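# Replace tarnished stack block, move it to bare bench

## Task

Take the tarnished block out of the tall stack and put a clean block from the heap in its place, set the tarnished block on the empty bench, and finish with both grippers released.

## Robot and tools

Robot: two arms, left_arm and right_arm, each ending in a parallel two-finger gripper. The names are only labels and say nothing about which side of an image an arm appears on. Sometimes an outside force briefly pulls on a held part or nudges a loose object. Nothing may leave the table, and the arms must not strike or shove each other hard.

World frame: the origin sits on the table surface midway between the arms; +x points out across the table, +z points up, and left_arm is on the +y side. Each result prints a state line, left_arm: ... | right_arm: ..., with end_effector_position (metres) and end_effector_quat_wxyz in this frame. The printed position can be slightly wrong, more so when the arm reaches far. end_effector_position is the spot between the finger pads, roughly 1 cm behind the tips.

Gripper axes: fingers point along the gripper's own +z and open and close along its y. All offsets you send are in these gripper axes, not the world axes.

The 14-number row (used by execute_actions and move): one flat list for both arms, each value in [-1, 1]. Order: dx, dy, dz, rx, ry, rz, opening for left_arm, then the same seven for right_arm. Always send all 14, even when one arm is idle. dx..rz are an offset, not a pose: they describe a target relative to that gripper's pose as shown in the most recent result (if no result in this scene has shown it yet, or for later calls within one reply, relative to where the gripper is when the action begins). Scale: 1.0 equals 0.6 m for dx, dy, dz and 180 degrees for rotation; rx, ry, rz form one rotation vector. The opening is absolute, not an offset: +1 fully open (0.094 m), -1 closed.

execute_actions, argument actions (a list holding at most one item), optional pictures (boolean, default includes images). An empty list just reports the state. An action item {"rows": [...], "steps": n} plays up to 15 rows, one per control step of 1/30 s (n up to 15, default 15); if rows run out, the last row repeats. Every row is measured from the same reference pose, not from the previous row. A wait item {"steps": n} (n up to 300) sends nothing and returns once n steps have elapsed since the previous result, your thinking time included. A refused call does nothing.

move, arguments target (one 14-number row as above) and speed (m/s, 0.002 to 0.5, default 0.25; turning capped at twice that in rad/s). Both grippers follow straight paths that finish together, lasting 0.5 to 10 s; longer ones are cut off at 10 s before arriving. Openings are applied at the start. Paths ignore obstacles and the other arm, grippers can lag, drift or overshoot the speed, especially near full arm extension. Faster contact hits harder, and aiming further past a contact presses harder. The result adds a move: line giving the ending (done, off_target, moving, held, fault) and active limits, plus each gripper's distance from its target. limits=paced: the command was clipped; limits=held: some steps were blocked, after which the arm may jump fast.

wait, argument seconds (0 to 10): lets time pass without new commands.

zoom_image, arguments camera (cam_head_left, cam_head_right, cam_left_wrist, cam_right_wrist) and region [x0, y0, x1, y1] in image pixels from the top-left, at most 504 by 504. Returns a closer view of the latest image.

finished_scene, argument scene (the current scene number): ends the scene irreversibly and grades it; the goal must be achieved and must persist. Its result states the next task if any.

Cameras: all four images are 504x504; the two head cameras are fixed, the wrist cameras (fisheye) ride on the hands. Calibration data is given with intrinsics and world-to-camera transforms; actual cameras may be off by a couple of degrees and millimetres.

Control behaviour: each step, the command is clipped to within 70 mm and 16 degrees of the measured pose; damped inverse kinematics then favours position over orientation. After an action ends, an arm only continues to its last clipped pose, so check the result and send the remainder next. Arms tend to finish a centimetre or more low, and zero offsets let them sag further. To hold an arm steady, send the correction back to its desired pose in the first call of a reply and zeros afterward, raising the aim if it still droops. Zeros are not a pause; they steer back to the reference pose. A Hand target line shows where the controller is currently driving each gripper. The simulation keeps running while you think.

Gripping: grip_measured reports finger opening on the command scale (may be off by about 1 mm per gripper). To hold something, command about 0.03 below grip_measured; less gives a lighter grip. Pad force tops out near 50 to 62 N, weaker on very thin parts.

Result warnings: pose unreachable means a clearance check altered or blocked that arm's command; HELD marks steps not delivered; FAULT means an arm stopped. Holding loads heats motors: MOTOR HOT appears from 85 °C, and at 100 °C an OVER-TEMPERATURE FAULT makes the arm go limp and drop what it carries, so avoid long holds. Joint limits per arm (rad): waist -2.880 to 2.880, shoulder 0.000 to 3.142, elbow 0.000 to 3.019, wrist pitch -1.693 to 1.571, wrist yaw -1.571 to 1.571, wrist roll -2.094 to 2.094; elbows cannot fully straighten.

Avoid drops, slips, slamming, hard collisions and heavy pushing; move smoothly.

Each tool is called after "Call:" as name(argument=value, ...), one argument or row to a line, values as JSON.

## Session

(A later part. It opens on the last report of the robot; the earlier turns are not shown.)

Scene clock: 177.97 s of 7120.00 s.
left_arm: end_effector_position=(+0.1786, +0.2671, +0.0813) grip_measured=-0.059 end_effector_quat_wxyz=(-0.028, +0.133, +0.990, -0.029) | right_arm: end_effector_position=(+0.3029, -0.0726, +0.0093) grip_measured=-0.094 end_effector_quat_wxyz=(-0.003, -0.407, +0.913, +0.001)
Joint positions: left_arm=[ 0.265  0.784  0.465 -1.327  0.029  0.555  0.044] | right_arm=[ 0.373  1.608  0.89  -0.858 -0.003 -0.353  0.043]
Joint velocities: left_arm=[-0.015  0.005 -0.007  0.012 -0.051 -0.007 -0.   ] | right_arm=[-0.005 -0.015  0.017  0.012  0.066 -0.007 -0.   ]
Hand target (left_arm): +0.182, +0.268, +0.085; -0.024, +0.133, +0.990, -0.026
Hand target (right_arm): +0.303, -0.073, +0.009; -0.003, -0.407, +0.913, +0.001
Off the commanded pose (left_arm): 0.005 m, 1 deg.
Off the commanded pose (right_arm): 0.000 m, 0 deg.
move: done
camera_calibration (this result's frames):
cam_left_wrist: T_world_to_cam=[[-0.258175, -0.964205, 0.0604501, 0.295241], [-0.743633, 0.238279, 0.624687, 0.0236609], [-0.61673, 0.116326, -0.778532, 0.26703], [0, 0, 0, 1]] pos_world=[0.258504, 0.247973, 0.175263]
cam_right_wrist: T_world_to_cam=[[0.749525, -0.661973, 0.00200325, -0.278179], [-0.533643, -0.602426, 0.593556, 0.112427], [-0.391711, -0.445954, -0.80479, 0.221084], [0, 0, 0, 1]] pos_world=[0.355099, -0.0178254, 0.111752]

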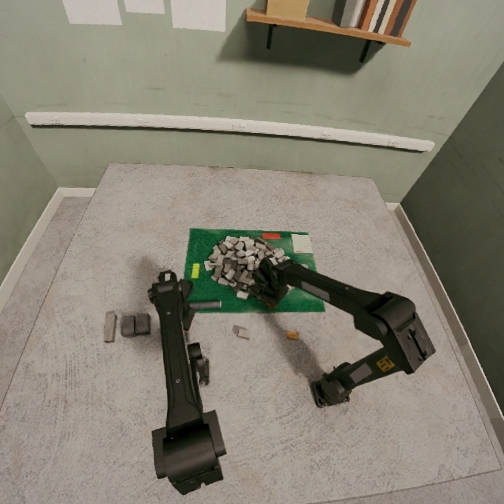

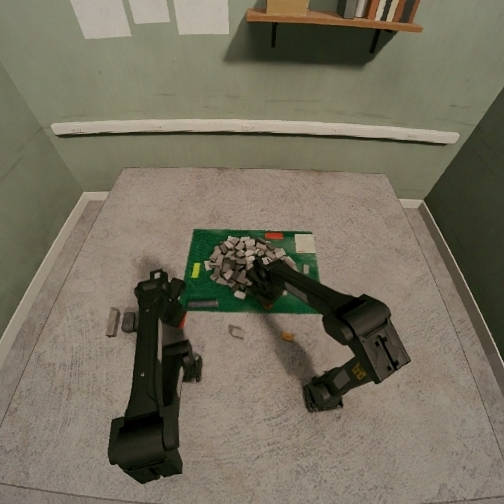

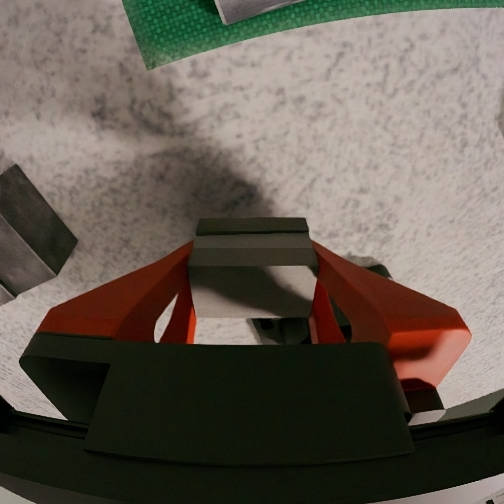

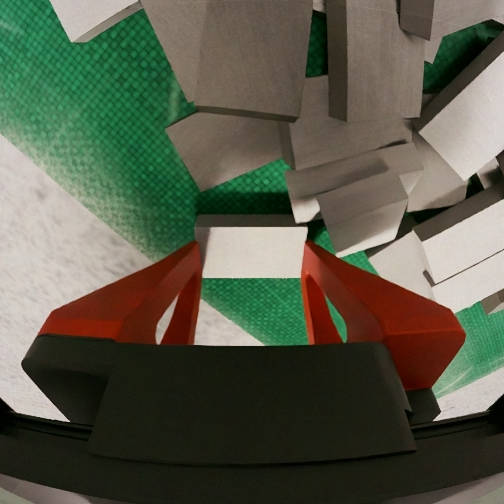

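Call:
move(
  target=[-0.05,0,-0.06,-0.015,-0.02,0,-0.12,0,0,-0.17,0,0,0,-0.14],
  speed=0.12,
)

Call:
move(
  target=[0,0,0,0,0,0,-0.12,-0.035,0.285,-0.01,0.025,-0.015,0.338,-0.14],
  speed=0.3,
)

Scene clock: 186.83 s of 7120.00 s.
left_arm: end_effector_position=(+0.1885, +0.2591, +0.0908) grip_measured=-0.059 end_effector_quat_wxyz=(-0.022, +0.130, +0.991, -0.020) | right_arm: end_effector_position=(+0.2852, -0.0819, +0.0854) grip_measured=-0.094 end_effector_quat_wxyz=(-0.032, -0.407, +0.913, -0.000)
Joint positions: left_arm=[ 0.191  0.784  0.492 -1.334  0.024  0.474  0.044] | right_arm=[ 0.373  1.469  0.968 -1.134 -0.003 -0.353  0.043]
Joint velocities: left_arm=[ 0.005 -0.005 -0.012 -0.002 -0.051  0.022  0.001] | right_arm=[-0.015 -0.005  0.017 -0.017  0.022 -0.037  0.001]
Hand target (left_arm): +0.209, +0.262, +0.115; +0.006, +0.133, +0.991, -0.009
Hand target (right_arm): +0.304, -0.074, +0.111; -0.002, -0.407, +0.913, +0.001
Off the commanded pose (left_arm): 0.033 m, 3 deg.
Off the commanded pose (right_arm): 0.033 m, 3 deg.
After step 90, 4.63 s passed at rest.
move: off_target (left_arm, right_arm)
camera_calibration (this result's frames):
cam_left_wrist: T_world_to_cam=[[-0.25282, -0.966575, 0.0425991, 0.290687], [-0.754117, 0.22445, 0.617195, 0.0332223], [-0.606126, 0.123914, -0.785656, 0.27816], [0, 0, 0, 1]] pos_world=[0.267145, 0.239046, 0.18565]
cam_right_wrist: T_world_to_cam=[[0.749084, -0.662207, -0.0188712, -0.269387], [-0.501471, -0.585415, 0.637037, 0.0407244], [-0.432898, -0.467731, -0.770602, 0.278274], [0, 0, 0, 1]] pos_world=[0.34268, -0.024392, 0.183412]

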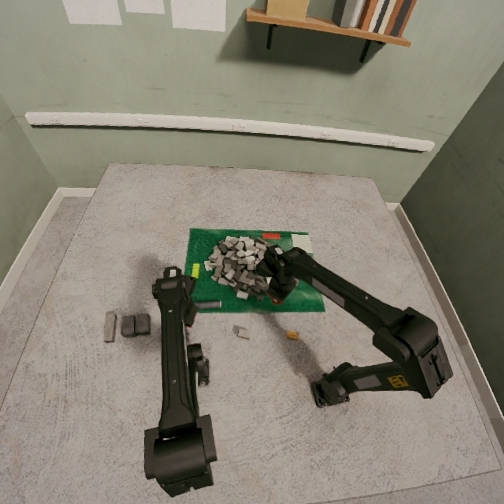

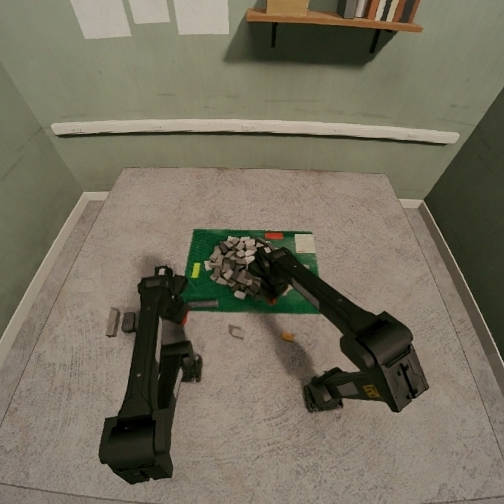

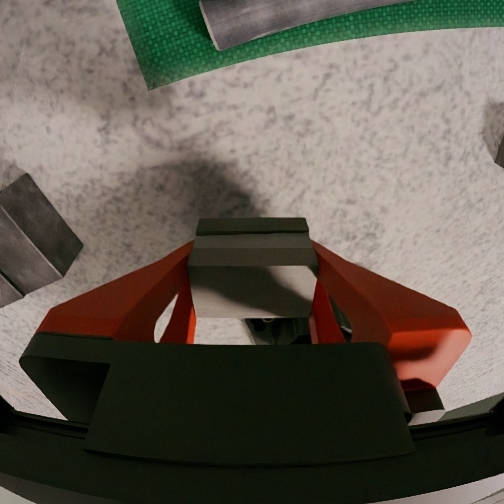

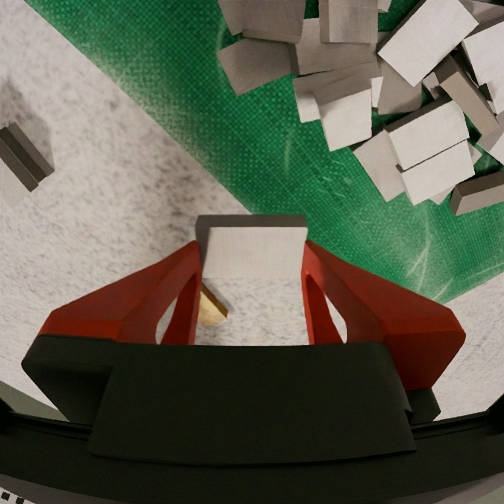

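Scene clock: 189.27 s of 7120.00 s.
left_arm: end_effector_position=(+0.1849, +0.2583, +0.0872) grip_measured=-0.059 end_effector_quat_wxyz=(-0.027, +0.130, +0.991, -0.022) | right_arm: end_effector_position=(+0.1656, +0.0347, +0.0847) grip_measured=-0.094 end_effector_quat_wxyz=(+0.004, +0.107, +0.993, -0.048)
Joint positions: left_arm=[ 0.191  0.784  0.482 -1.334  0.024  0.474  0.044] | right_arm=[ 0.862  1.446  0.94  -1.146  0.053  1.194  0.043]
Joint velocities: left_arm=[-0.005 -0.005  0.002 -0.002 -0.022 -0.022  0.   ] | right_arm=[-0.005 -0.005 -0.002  0.007  0.037 -0.007  0.   ]
Hand target (left_arm): +0.188, +0.259, +0.091; -0.022, +0.130, +0.991, -0.020
Hand target (right_arm): +0.172, +0.047, +0.097; +0.012, +0.110, +0.993, -0.039
Off the commanded pose (left_arm): 0.005 m, 1 deg.
Off the commanded pose (right_arm): 0.018 m, 1 deg.
move: off_target (right_arm)
camera_calibration (this result's frames):
cam_left_wrist: T_world_to_cam=[[-0.252367, -0.966478, 0.0472362, 0.288671], [-0.747867, 0.225794, 0.624269, 0.0307904], [-0.614008, 0.122219, -0.77978, 0.274624], [0, 0, 0, 1]] pos_world=[0.2645, 0.238477, 0.181289]
cam_right_wrist: T_world_to_cam=[[-0.205976, -0.973193, 0.102323, 0.0560836], [-0.78778, 0.226941, 0.572626, 0.0741141], [-0.580496, 0.0373396, -0.813406, 0.291055], [0, 0, 0, 1]] pos_world=[0.238894, 0.0268928, 0.188568]

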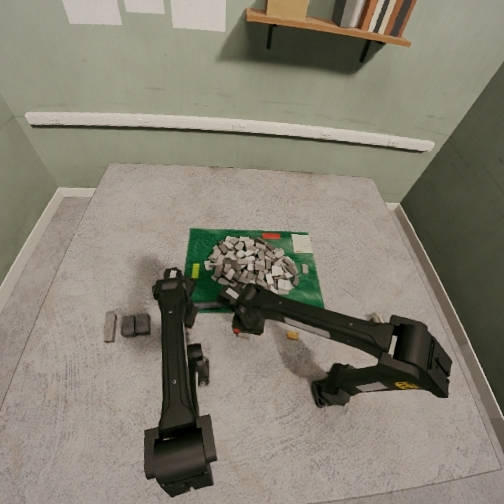

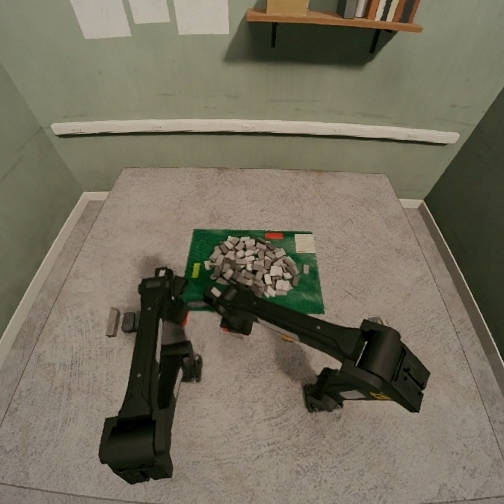

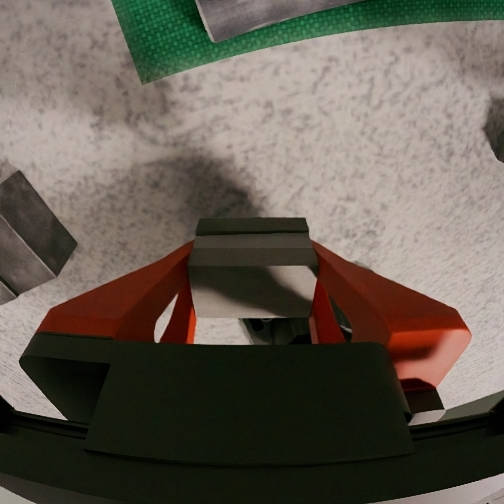

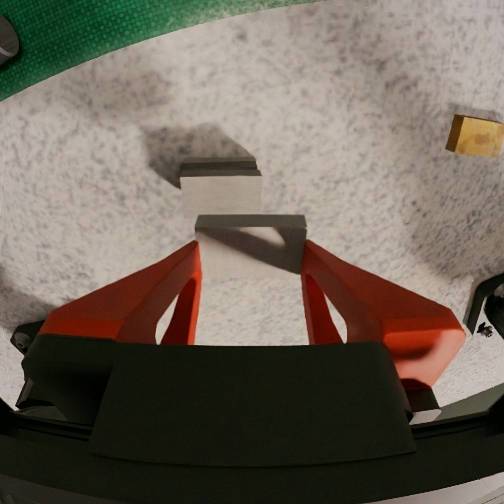

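Call:
move(
  target=[0,0,0,0,0,0,-0.12,-0.007,0.029,0.06,-0.03,0,0,-0.14],
  speed=0.06,
)

Scene clock: 194.00 s of 7120.00 s.
left_arm: end_effector_position=(+0.1812, +0.2575, +0.0837) grip_measured=-0.059 end_effector_quat_wxyz=(-0.032, +0.130, +0.991, -0.024) | right_arm: end_effector_position=(+0.1680, +0.0470, +0.0503) grip_measured=-0.094 end_effector_quat_wxyz=(+0.009, +0.106, +0.994, -0.006)
Joint positions: left_arm=[ 0.191  0.784  0.472 -1.334  0.024  0.474  0.044] | right_arm=[ 0.861  1.479  0.872 -0.967  0.022  1.188  0.043]
Joint velocities: left_arm=[-0.005 -0.005 -0.002 -0.012  0.051  0.007  0.   ] | right_arm=[-0.005 -0.005  0.007  0.017 -0.066  0.022  0.   ]
Hand target (left_arm): +0.185, +0.258, +0.087; -0.027, +0.130, +0.991, -0.022
Hand target (right_arm): +0.172, +0.047, +0.047; +0.009, +0.108, +0.994, -0.002
Off the commanded pose (left_arm): 0.005 m, 1 deg.
Off the commanded pose (right_arm): 0.006 m, 1 deg.
After step 90, 0.63 s passed at rest.
move: done
camera_calibration (this result's frames):
cam_left_wrist: T_world_to_cam=[[-0.251868, -0.966371, 0.0518683, 0.286662], [-0.741545, 0.227154, 0.631278, 0.0283963], [-0.62183, 0.120536, -0.773821, 0.271058], [0, 0, 0, 1]] pos_world=[0.26181, 0.237899, 0.176956]
cam_right_wrist: T_world_to_cam=[[-0.203882, -0.978838, 0.0175541, 0.0762778], [-0.798623, 0.176662, 0.575319, 0.0970074], [-0.566245, 0.103278, -0.817741, 0.258735], [0, 0, 0, 1]] pos_world=[0.239532, 0.0308044, 0.154429]

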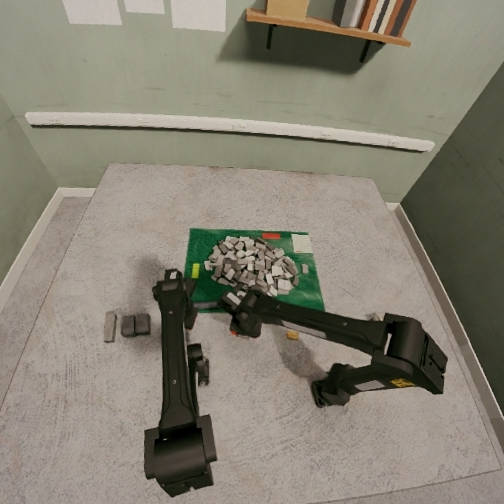

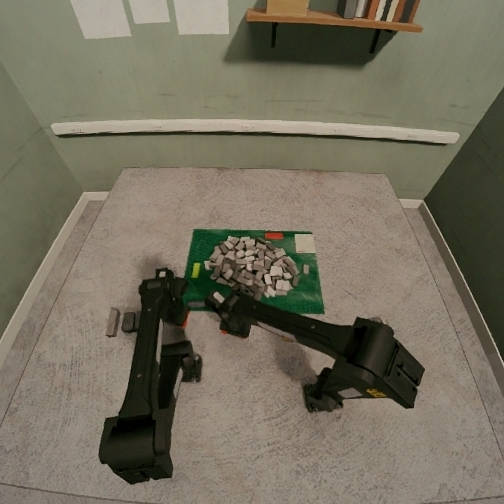

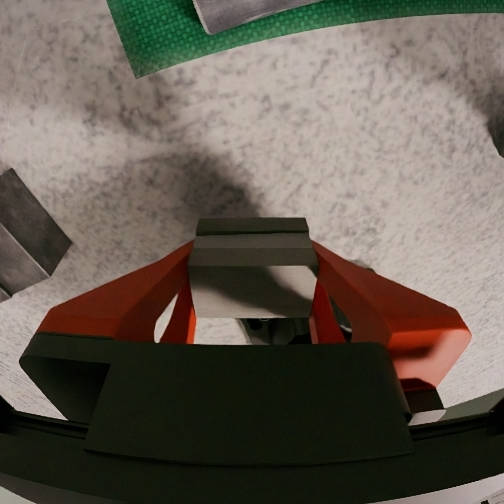

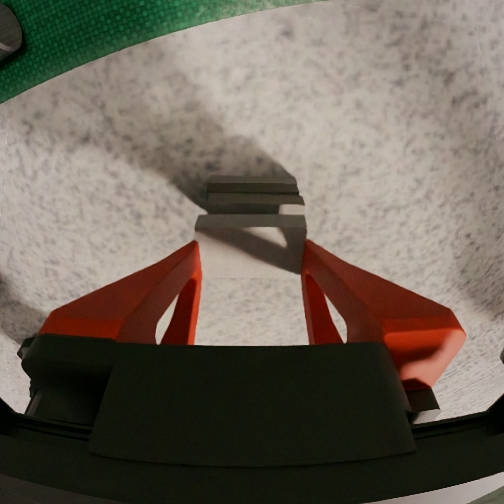

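Call:
move(
  target=[0,0,0,0,0,0,-0.12,-0.005,-0.002,0.024,0,0.003,0,-0.14],
  speed=0.02,
)

Call:
zoom_image(
  camera="cam_right_wrist",
  region=[150,150,350,350],
)

Scene clock: 199.97 s of 7120.00 s.
left_arm: end_effector_position=(+0.1777, +0.2568, +0.0802) grip_measured=-0.059 end_effector_quat_wxyz=(-0.036, +0.130, +0.991, -0.025) | right_arm: end_effector_position=(+0.1666, +0.0458, +0.0408) grip_measured=-0.094 end_effector_quat_wxyz=(+0.004, +0.105, +0.994, -0.008)
Joint positions: left_arm=[ 0.191  0.784  0.462 -1.334  0.024  0.474  0.044] | right_arm=[ 0.86   1.496  0.861 -0.946  0.016  1.184  0.043]
Joint velocities: left_arm=[-0.015 -0.015 -0.012  0.017 -0.037 -0.081 -0.002] | right_arm=[-0.005 -0.005 -0.002 -0.002  0.037 -0.022 -0.   ]
Hand target (left_arm): +0.181, +0.258, +0.084; -0.032, +0.130, +0.991, -0.024
Hand target (right_arm): +0.171, +0.045, +0.036; +0.004, +0.106, +0.994, -0.006
Off the commanded pose (left_arm): 0.005 m, 1 deg.
Off the commanded pose (right_arm): 0.007 m, 0 deg.
After step 90, 2.00 s passed at rest.
move: done
camera_calibration (this result's frames):
cam_left_wrist: T_world_to_cam=[[-0.251344, -0.966258, 0.0563236, 0.284735], [-0.735392, 0.228478, 0.637963, 0.0261268], [-0.629305, 0.118928, -0.768004, 0.267597], [0, 0, 0, 1]] pos_world=[0.25918, 0.237333, 0.17281]
cam_right_wrist: T_world_to_cam=[[-0.200744, -0.979378, 0.0228239, 0.0743234], [-0.793771, 0.176266, 0.582114, 0.100453], [-0.574133, 0.0987391, -0.812786, 0.251571], [0, 0, 0, 1]] pos_world=[0.239092, 0.0302443, 0.144302]

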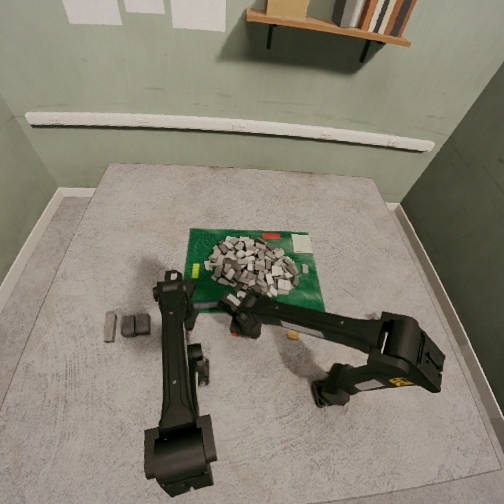

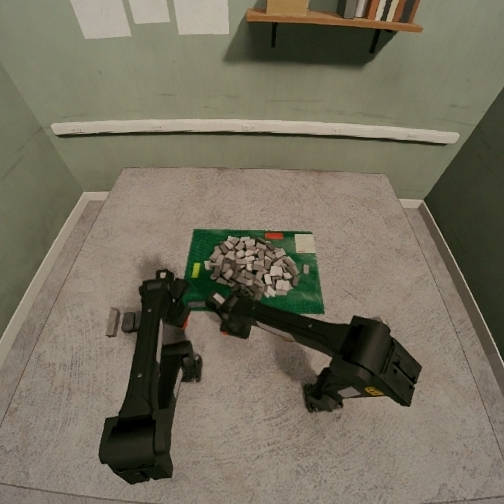

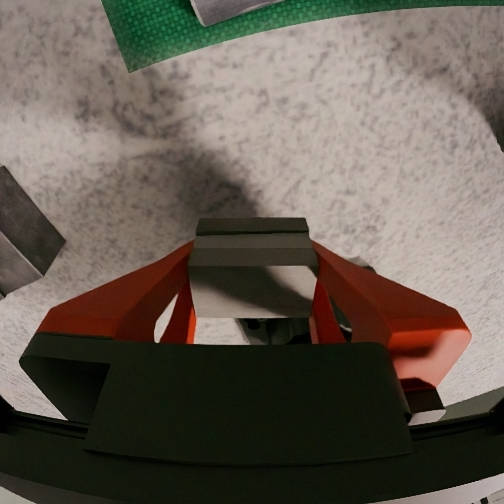

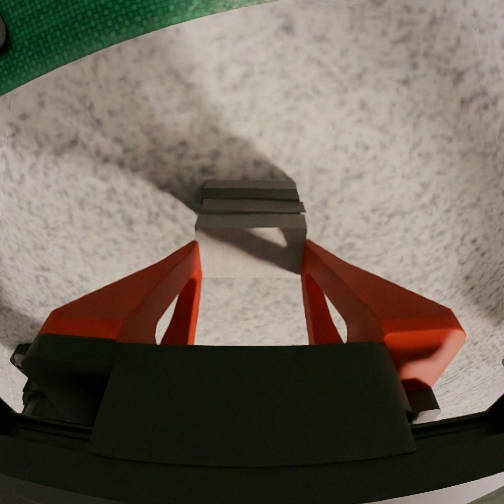

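Region (150, 150, 350, 350) of cam_right_wrist's 504x504 image, scaled by 2.520, with more detail than that image has.

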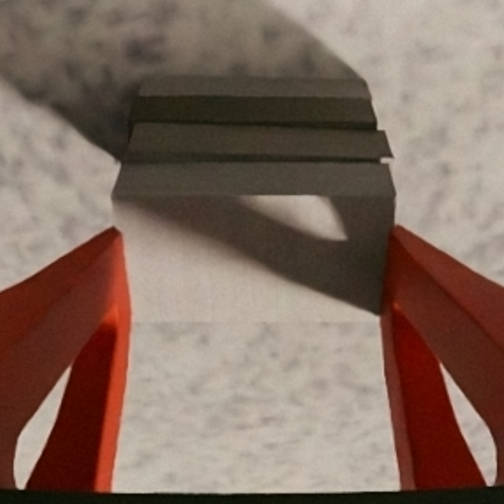

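Call:
execute_actions(
  actions=[
    {"rows":[[0,0,0,0,0,0,-0.12,0,0,0,0,0,0,0.8]],"steps":15},
  ],
  pictures=false,
)

Call:
move(
  target=[-0.08,0,-0.12,-0.015,-0.03,0,-0.12,0,0,-0.12,0,0,0,0.8],
  speed=0.12,
)

Call:
move(
  target=[0,0,0,0,0,0,-0.12,-0.25,-0.48,-0.05,0,0,0,0.8],
  speed=0.35,
)

Call:
move(
  target=[-0.04,-0.35,-0.03,0,-0.02,0.008,-0.12,0,0,0,0,0,0,0.8],
  speed=0.2,
)

Scene clock: 208.00 s of 7120.00 s.
left_arm: end_effector_position=(+0.1741, +0.2560, +0.0769) grip_measured=-0.059 end_effector_quat_wxyz=(-0.041, +0.130, +0.990, -0.027) | right_arm: end_effector_position=(+0.1666, +0.0458, +0.0408) grip_measured=+0.797 end_effector_quat_wxyz=(+0.004, +0.105, +0.994, -0.008)
Joint positions: left_arm=[ 0.191  0.784  0.452 -1.334  0.024  0.474  0.044] | right_arm=[ 0.86   1.496  0.861 -0.946  0.016  1.183  0.084]
Joint velocities: left_arm=[-0.005 -0.005 -0.012  0.017 -0.066  0.007  0.   ] | right_arm=[ 0.005 -0.005 -0.007  0.017  0.022  0.007  0.001]
Hand target (left_arm): +0.178, +0.257, +0.080; -0.036, +0.130, +0.991, -0.025
Hand target (right_arm): +0.167, +0.046, +0.041; +0.004, +0.105, +0.994, -0.008
Off the commanded pose (left_arm): 0.005 m, 1 deg.
Off the commanded pose (right_arm): 0.000 m, 0 deg.
Steps of this call (steps 1 to 90: nothing new was sent; then 4.53 s passed at rest; steps 91 to 105: all 15 steps of this action). Readings (end_effector_position):
91: left_arm (+0.1774, +0.2567, +0.0800) | right_arm (+0.1666, +0.0458, +0.0408)
92: left_arm (+0.1769, +0.2566, +0.0795) | right_arm (+0.1666, +0.0458, +0.0408)
94: left_arm (+0.1755, +0.2563, +0.0782) | right_arm (+0.1666, +0.0458, +0.0408)
98: left_arm (+0.1741, +0.2560, +0.0769) | right_arm (+0.1666, +0.0458, +0.0408)
105: the state above

Scene clock: 209.33 s of 7120.00 s.
left_arm: end_effector_position=(+0.2077, +0.2478, +0.1221) grip_measured=-0.059 end_effector_quat_wxyz=(-0.015, +0.128, +0.992, -0.016) | right_arm: end_effector_position=(+0.1563, +0.0308, +0.0895) grip_measured=+0.797 end_effector_quat_wxyz=(-0.008, +0.104, +0.994, -0.032)
Joint positions: left_arm=[ 0.102  0.802  0.585 -1.39   0.024  0.38   0.044] | right_arm=[ 0.86   1.406  0.914 -1.143  0.016  1.183  0.084]
Joint velocities: left_arm=[-0.005 -0.005 -0.007 -0.012  0.022 -0.066 -0.   ] | right_arm=[-0.015 -0.005 -0.002 -0.017 -0.051 -0.007 -0.001]
Hand target (left_arm): +0.226, +0.248, +0.145; +0.009, +0.129, +0.992, -0.009
Hand target (right_arm): +0.167, +0.047, +0.112; +0.004, +0.105, +0.994, -0.008
Off the commanded pose (left_arm): 0.030 m, 3 deg.
Off the commanded pose (right_arm): 0.030 m, 3 deg.
move: off_target (left_arm, right_arm)
camera_calibration (this result's frames):
cam_left_wrist: T_world_to_cam=[[-0.24798, -0.968238, 0.0319513, 0.284015], [-0.764845, 0.215917, 0.606952, 0.0365078], [-0.594573, 0.126074, -0.794096, 0.3139], [0, 0, 0, 1]] pos_world=[0.28499, 0.227537, 0.218034]
cam_right_wrist: T_world_to_cam=[[-0.198961, -0.977382, 0.0716922, 0.0516961], [-0.776246, 0.201826, 0.597251, 0.0617086], [-0.598212, 0.0631788, -0.798844, 0.290428], [0, 0, 0, 1]] pos_world=[0.231924, 0.0197235, 0.191445]

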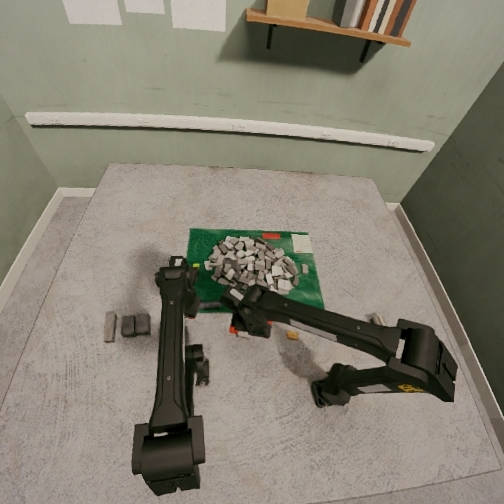

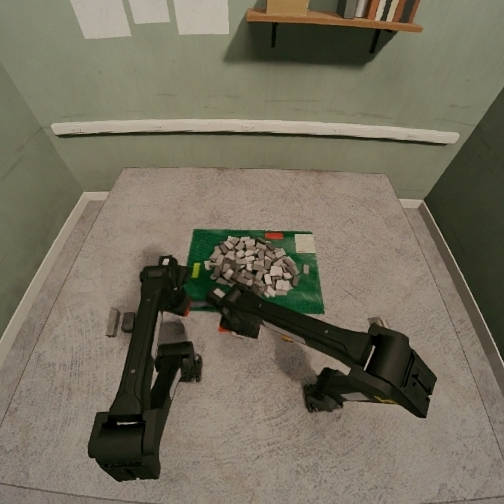

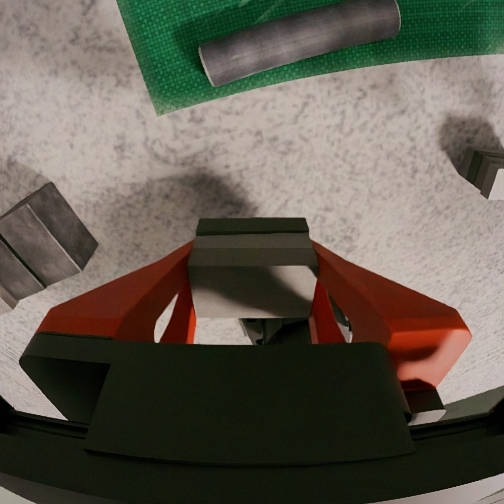

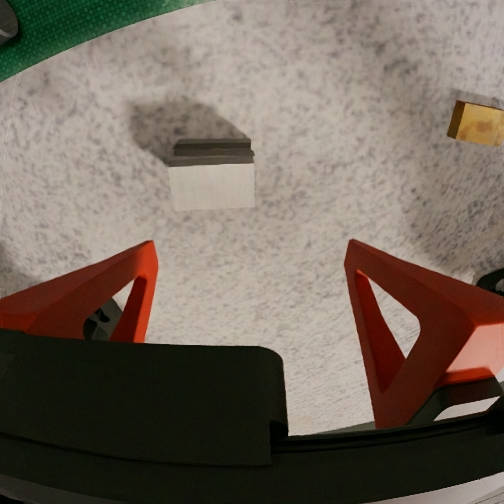

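Scene clock: 211.03 s of 7120.00 s.
left_arm: end_effector_position=(+0.2040, +0.2474, +0.1181) grip_measured=-0.059 end_effector_quat_wxyz=(-0.020, +0.127, +0.992, -0.017) | right_arm: end_effector_position=(+0.2279, -0.2803, +0.1158) grip_measured=+0.797 end_effector_quat_wxyz=(-0.030, +0.110, +0.993, -0.036)
Joint positions: left_arm=[ 0.102  0.802  0.574 -1.39   0.024  0.38   0.044] | right_arm=[-0.162  1.16   0.773 -1.249  0.068  0.174  0.084]
Joint velocities: left_arm=[-0.005  0.005  0.002  0.002  0.037 -0.037 -0.002] | right_arm=[ 0.005 -0.005  0.012  0.002  0.066 -0.022  0.001]
Hand target (left_arm): +0.208, +0.248, +0.122; -0.015, +0.127, +0.992, -0.016
Hand target (right_arm): +0.245, -0.280, +0.132; -0.015, +0.104, +0.994, -0.033
Off the commanded pose (left_arm): 0.005 m, 1 deg.
Off the commanded pose (right_arm): 0.026 m, 3 deg.
move: off_target (right_arm)
camera_calibration (this result's frames):
cam_left_wrist: T_world_to_cam=[[-0.247238, -0.968287, 0.0359803, 0.282193], [-0.758214, 0.216452, 0.615029, 0.0338259], [-0.603312, 0.124777, -0.787683, 0.30997], [0, 0, 0, 1]] pos_world=[0.282425, 0.227245, 0.213201]
cam_right_wrist: T_world_to_cam=[[-0.207746, -0.974497, 0.0848372, -0.238714], [-0.746314, 0.21397, 0.630264, 0.157121], [-0.632343, 0.0676197, -0.771732, 0.379786], [0, 0, 0, 1]] pos_world=[0.307825, -0.291926, 0.214317]

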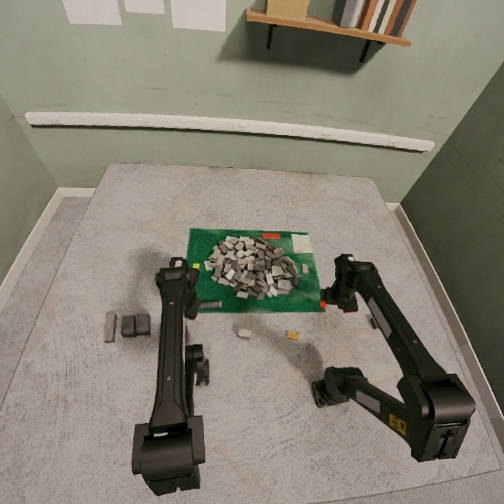

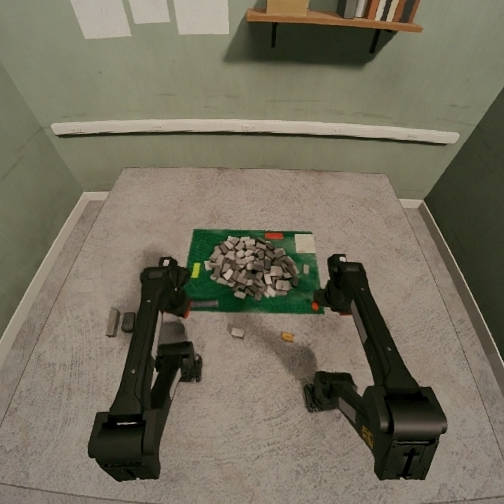

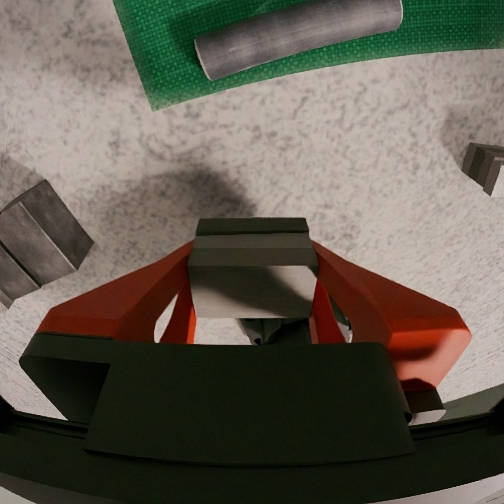

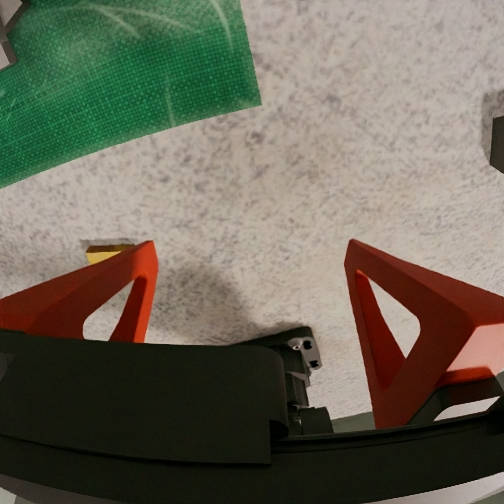

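Scene clock: 212.73 s of 7120.00 s.
left_arm: end_effector_position=(+0.1665, +0.0602, +0.1203) grip_measured=-0.059 end_effector_quat_wxyz=(-0.008, +0.141, +0.990, +0.009) | right_arm: end_effector_position=(+0.2279, -0.2803, +0.1158) grip_measured=+0.797 end_effector_quat_wxyz=(-0.030, +0.110, +0.993, -0.036)
Joint positions: left_arm=[-0.942  0.944  0.649 -1.299 -0.001 -0.638  0.044] | right_arm=[-0.162  1.16   0.773 -1.249  0.068  0.174  0.084]
Joint velocities: left_arm=[-0.015 -0.015 -0.007  0.007 -0.081  0.007 -0.001] | right_arm=[ 0.005 -0.005 -0.002  0.002  0.007 -0.022 -0.001]
Hand target (left_arm): +0.179, +0.042, +0.143; +0.017, +0.139, +0.990, -0.013
Hand target (right_arm): +0.228, -0.280, +0.116; -0.030, +0.110, +0.993, -0.036
Off the commanded pose (left_arm): 0.033 m, 4 deg.
Off the commanded pose (right_arm): 0.000 m, 0 deg.
move: off_target (left_arm)
camera_calibration (this result's frames):
cam_left_wrist: T_world_to_cam=[[-0.274434, -0.961434, -0.0181628, 0.102238], [-0.771073, 0.208732, 0.601562, 0.0487177], [-0.574571, 0.179094, -0.798619, 0.305662], [0, 0, 0, 1]] pos_world=[0.241247, 0.0333844, 0.216658]
cam_right_wrist: T_world_to_cam=[[-0.207746, -0.974497, 0.0848372, -0.238714], [-0.746314, 0.21397, 0.630264, 0.157121], [-0.632343, 0.0676197, -0.771732, 0.379786], [0, 0, 0, 1]] pos_world=[0.307825, -0.291926, 0.214317]

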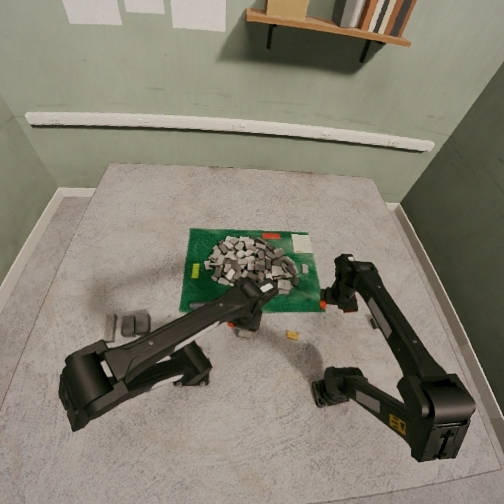

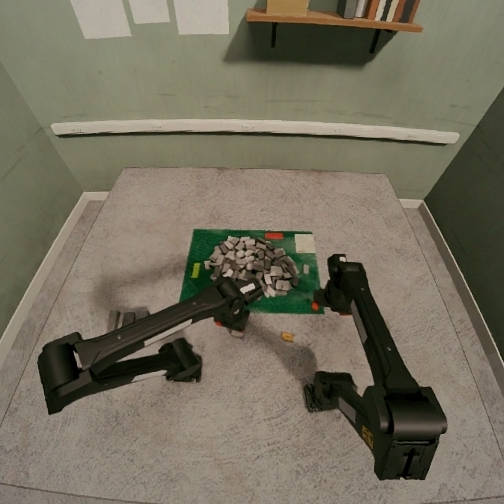

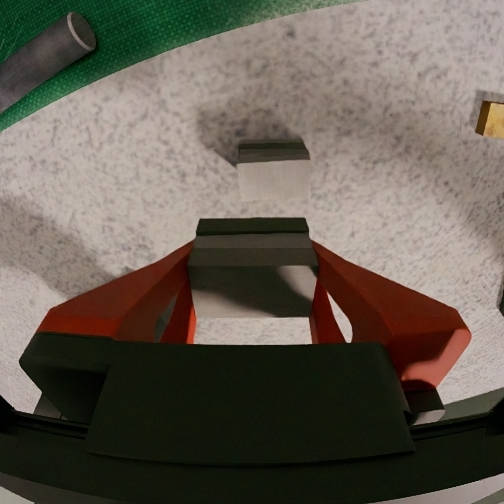

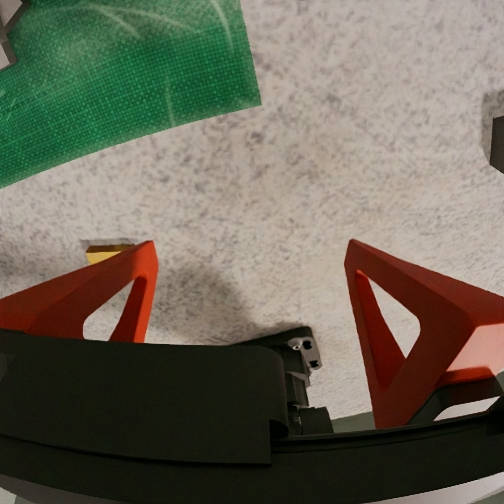

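Call:
move(
  target=[-0.013,-0.027,0.094,0.006,-0.004,-0.008,-0.12,0,0,0,0,0,0,0.8],
  speed=0.07,
)

Scene clock: 217.87 s of 7120.00 s.
left_arm: end_effector_position=(+0.1683, +0.0507, +0.0607) grip_measured=-0.059 end_effector_quat_wxyz=(-0.008, +0.126, +0.992, +0.007) | right_arm: end_effector_position=(+0.2279, -0.2803, +0.1158) grip_measured=+0.797 end_effector_quat_wxyz=(-0.030, +0.110, +0.993, -0.036)
Joint positions: left_arm=[-0.959  1.059  0.546 -1.079  0.002 -0.685  0.044] | right_arm=[-0.162  1.16   0.773 -1.249  0.068  0.174  0.084]
Joint velocities: left_arm=[ 0.005 -0.015 -0.007  0.002 -0.037 -0.051  0.   ] | right_arm=[-0.005 -0.015 -0.017  0.007  0.007  0.051  0.001]
Hand target (left_arm): +0.169, +0.043, +0.064; -0.003, +0.128, +0.992, -0.001
Hand target (right_arm): +0.228, -0.280, +0.116; -0.030, +0.110, +0.993, -0.036
Off the commanded pose (left_arm): 0.008 m, 1 deg.
Off the commanded pose (right_arm): 0.000 m, 0 deg.
After step 90, 0.97 s passed at rest.
move: done
camera_calibration (this result's frames):
cam_left_wrist: T_world_to_cam=[[-0.245657, -0.969238, -0.0151905, 0.0879363], [-0.776824, 0.187468, 0.601165, 0.0900516], [-0.579824, 0.159481, -0.79898, 0.262666], [0, 0, 0, 1]] pos_world=[0.243857, 0.0264592, 0.157065]
cam_right_wrist: T_world_to_cam=[[-0.207746, -0.974497, 0.0848372, -0.238714], [-0.746314, 0.21397, 0.630264, 0.157121], [-0.632343, 0.0676197, -0.771732, 0.379786], [0, 0, 0, 1]] pos_world=[0.307825, -0.291926, 0.214317]

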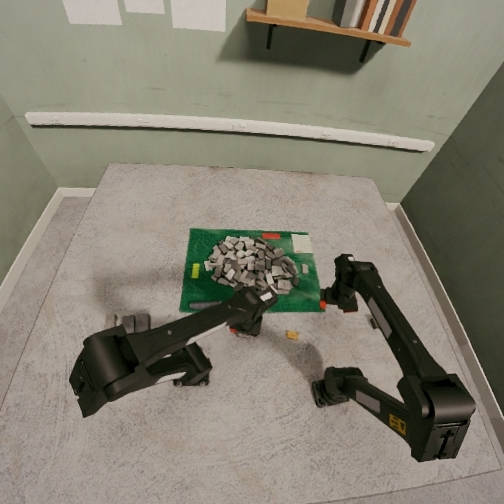

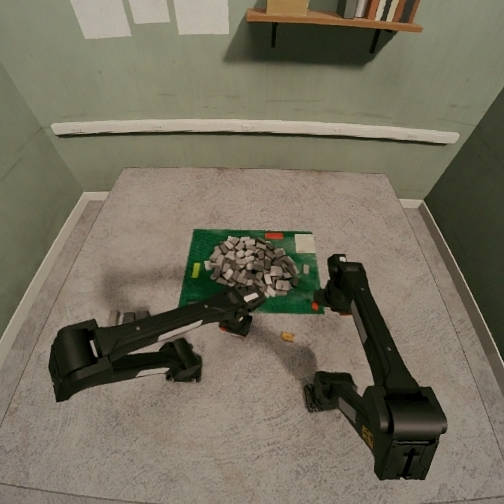

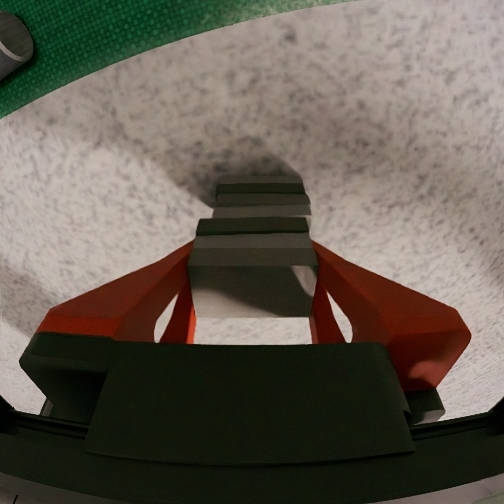

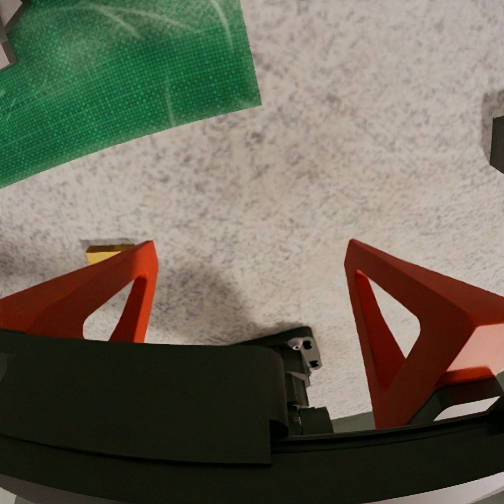

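Call:
move(
  target=[0.002,-0.017,0.002,0.008,-0.004,0.004,-0.12,0,0,0,0,0,0,0.8],
  speed=0.02,
)

Call:
zoom_image(
  camera="cam_left_wrist",
  region=[150,150,350,350],
)

Scene clock: 224.67 s of 7120.00 s.
left_arm: end_effector_position=(+0.1649, +0.0478, +0.0572) grip_measured=-0.059 end_effector_quat_wxyz=(-0.007, +0.130, +0.992, +0.001) | right_arm: end_effector_position=(+0.2279, -0.2803, +0.1158) grip_measured=+0.797 end_effector_quat_wxyz=(-0.030, +0.110, +0.993, -0.036)
Joint positions: left_arm=[-0.974  1.059  0.536 -1.059  0.009 -0.692  0.044] | right_arm=[-0.162  1.16   0.773 -1.249  0.068  0.174  0.084]
Joint velocities: left_arm=[-0.005 -0.005 -0.012 -0.017 -0.066 -0.007  0.   ] | right_arm=[-0.034 -0.005 -0.022  0.012 -0.022 -0.007  0.   ]
Hand target (left_arm): +0.165, +0.041, +0.059; -0.003, +0.132, +0.991, -0.006
Hand target (right_arm): +0.228, -0.280, +0.116; -0.030, +0.110, +0.993, -0.036
Off the commanded pose (left_arm): 0.007 m, 1 deg.
Off the commanded pose (right_arm): 0.000 m, 0 deg.
After step 90, 2.80 s passed at rest.
move: done
camera_calibration (this result's frames):
cam_left_wrist: T_world_to_cam=[[-0.252564, -0.967573, -0.00364116, 0.0846044], [-0.775313, 0.200124, 0.599033, 0.089291], [-0.57888, 0.154117, -0.800716, 0.258596], [0, 0, 0, 1]] pos_world=[0.240293, 0.0241376, 0.153882]
cam_right_wrist: T_world_to_cam=[[-0.207746, -0.974497, 0.0848372, -0.238714], [-0.746314, 0.21397, 0.630264, 0.157121], [-0.632343, 0.0676197, -0.771732, 0.379786], [0, 0, 0, 1]] pos_world=[0.307825, -0.291926, 0.214317]

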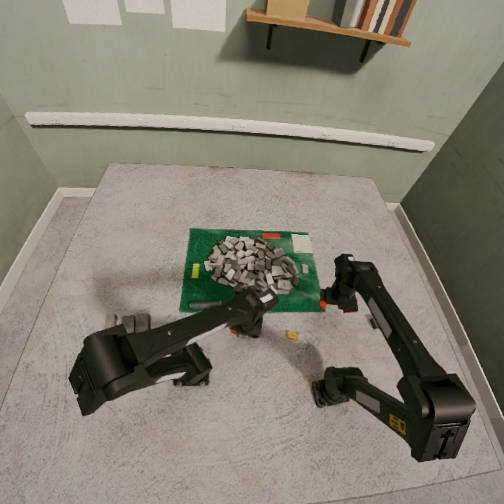

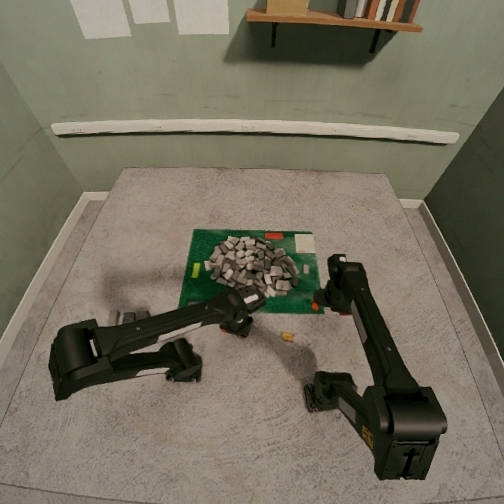

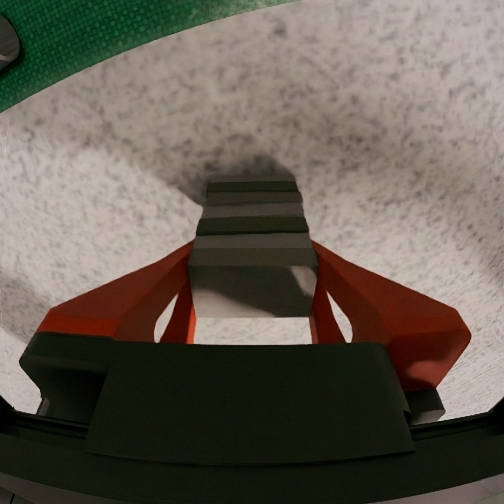

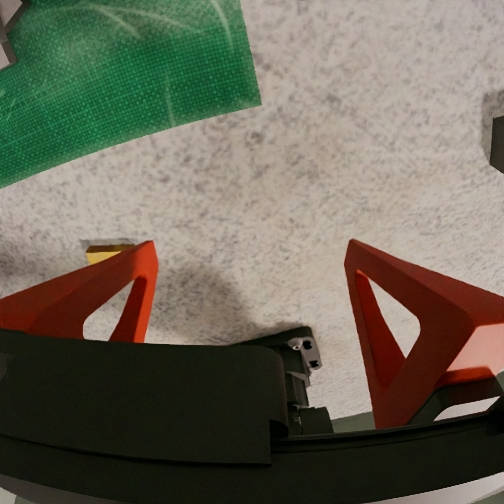

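Region (150, 150, 350, 350) of cam_left_wrist's 504x504 image, scaled by 2.520, with more detail than that image has.

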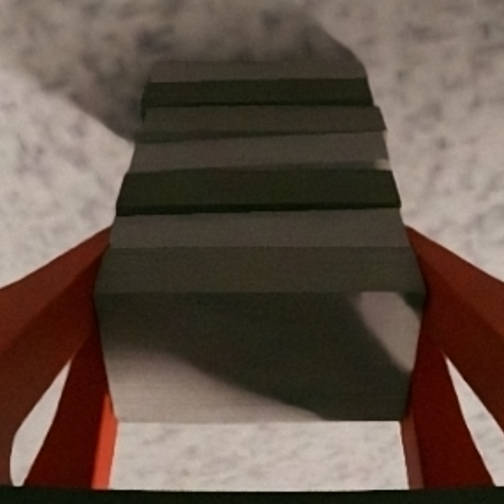

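Call:
move(
  target=[-0.008,-0.008,0.007,0,0,-0.008,-0.12,0,0,0,0,0,0,0.8],
  speed=0.02,
)

Call:
zoom_image(
  camera="cam_left_wrist",
  region=[150,150,350,350],
)

Scene clock: 234.00 s of 7120.00 s.
left_arm: end_effector_position=(+0.1631, +0.0503, +0.0540) grip_measured=-0.059 end_effector_quat_wxyz=(-0.011, +0.122, +0.992, +0.005) | right_arm: end_effector_position=(+0.2279, -0.2803, +0.1158) grip_measured=+0.797 end_effector_quat_wxyz=(-0.030, +0.110, +0.993, -0.036)
Joint positions: left_arm=[-0.974  1.065  0.529 -1.058  0.009 -0.707  0.044] | right_arm=[-0.162  1.16   0.773 -1.249  0.068  0.174  0.084]
Joint velocities: left_arm=[-0.005 -0.015 -0.007 -0.012  0.007 -0.037 -0.001] | right_arm=[-0.015 -0.015  0.007 -0.017 -0.066  0.066  0.   ]
Hand target (left_arm): +0.168, +0.042, +0.053; -0.007, +0.117, +0.993, +0.001
Hand target (right_arm): +0.228, -0.280, +0.116; -0.030, +0.110, +0.993, -0.036
Off the commanded pose (left_arm): 0.010 m, 1 deg.
Off the commanded pose (right_arm): 0.000 m, 0 deg.
After step 90, 5.50 s passed at rest.
move: done
camera_calibration (this result's frames):
cam_left_wrist: T_world_to_cam=[[-0.238193, -0.971152, -0.0113412, 0.0848261], [-0.774242, 0.182821, 0.605909, 0.0896762], [-0.586356, 0.153104, -0.795453, 0.255551], [0, 0, 0, 1]] pos_world=[0.23948, 0.0268583, 0.149905]
cam_right_wrist: T_world_to_cam=[[-0.207746, -0.974497, 0.0848372, -0.238714], [-0.746314, 0.21397, 0.630264, 0.157121], [-0.632343, 0.0676197, -0.771732, 0.379786], [0, 0, 0, 1]] pos_world=[0.307825, -0.291926, 0.214317]

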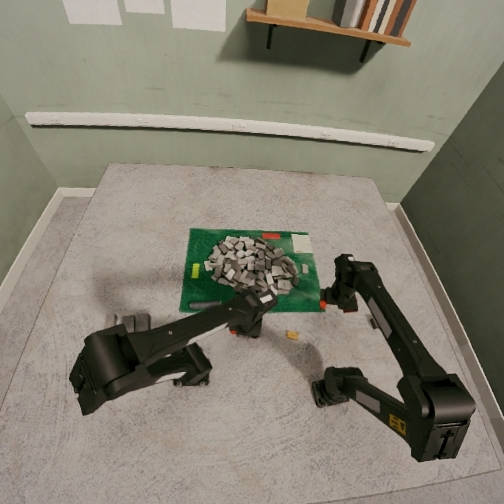

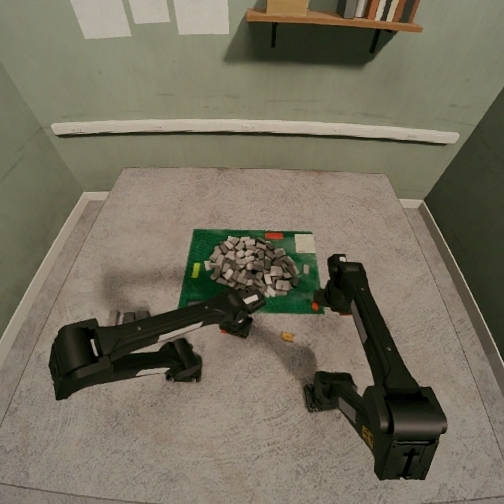

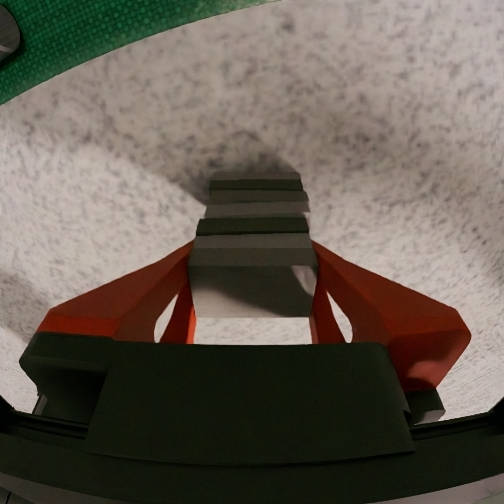

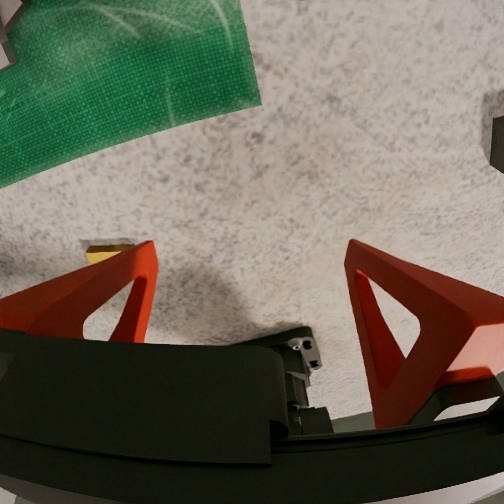

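Region (150, 150, 350, 350) of cam_left_wrist's 504x504 image, scaled by 2.520, with more detail than that image has.

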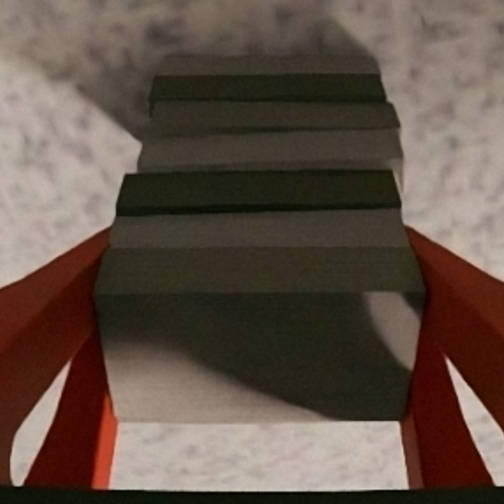

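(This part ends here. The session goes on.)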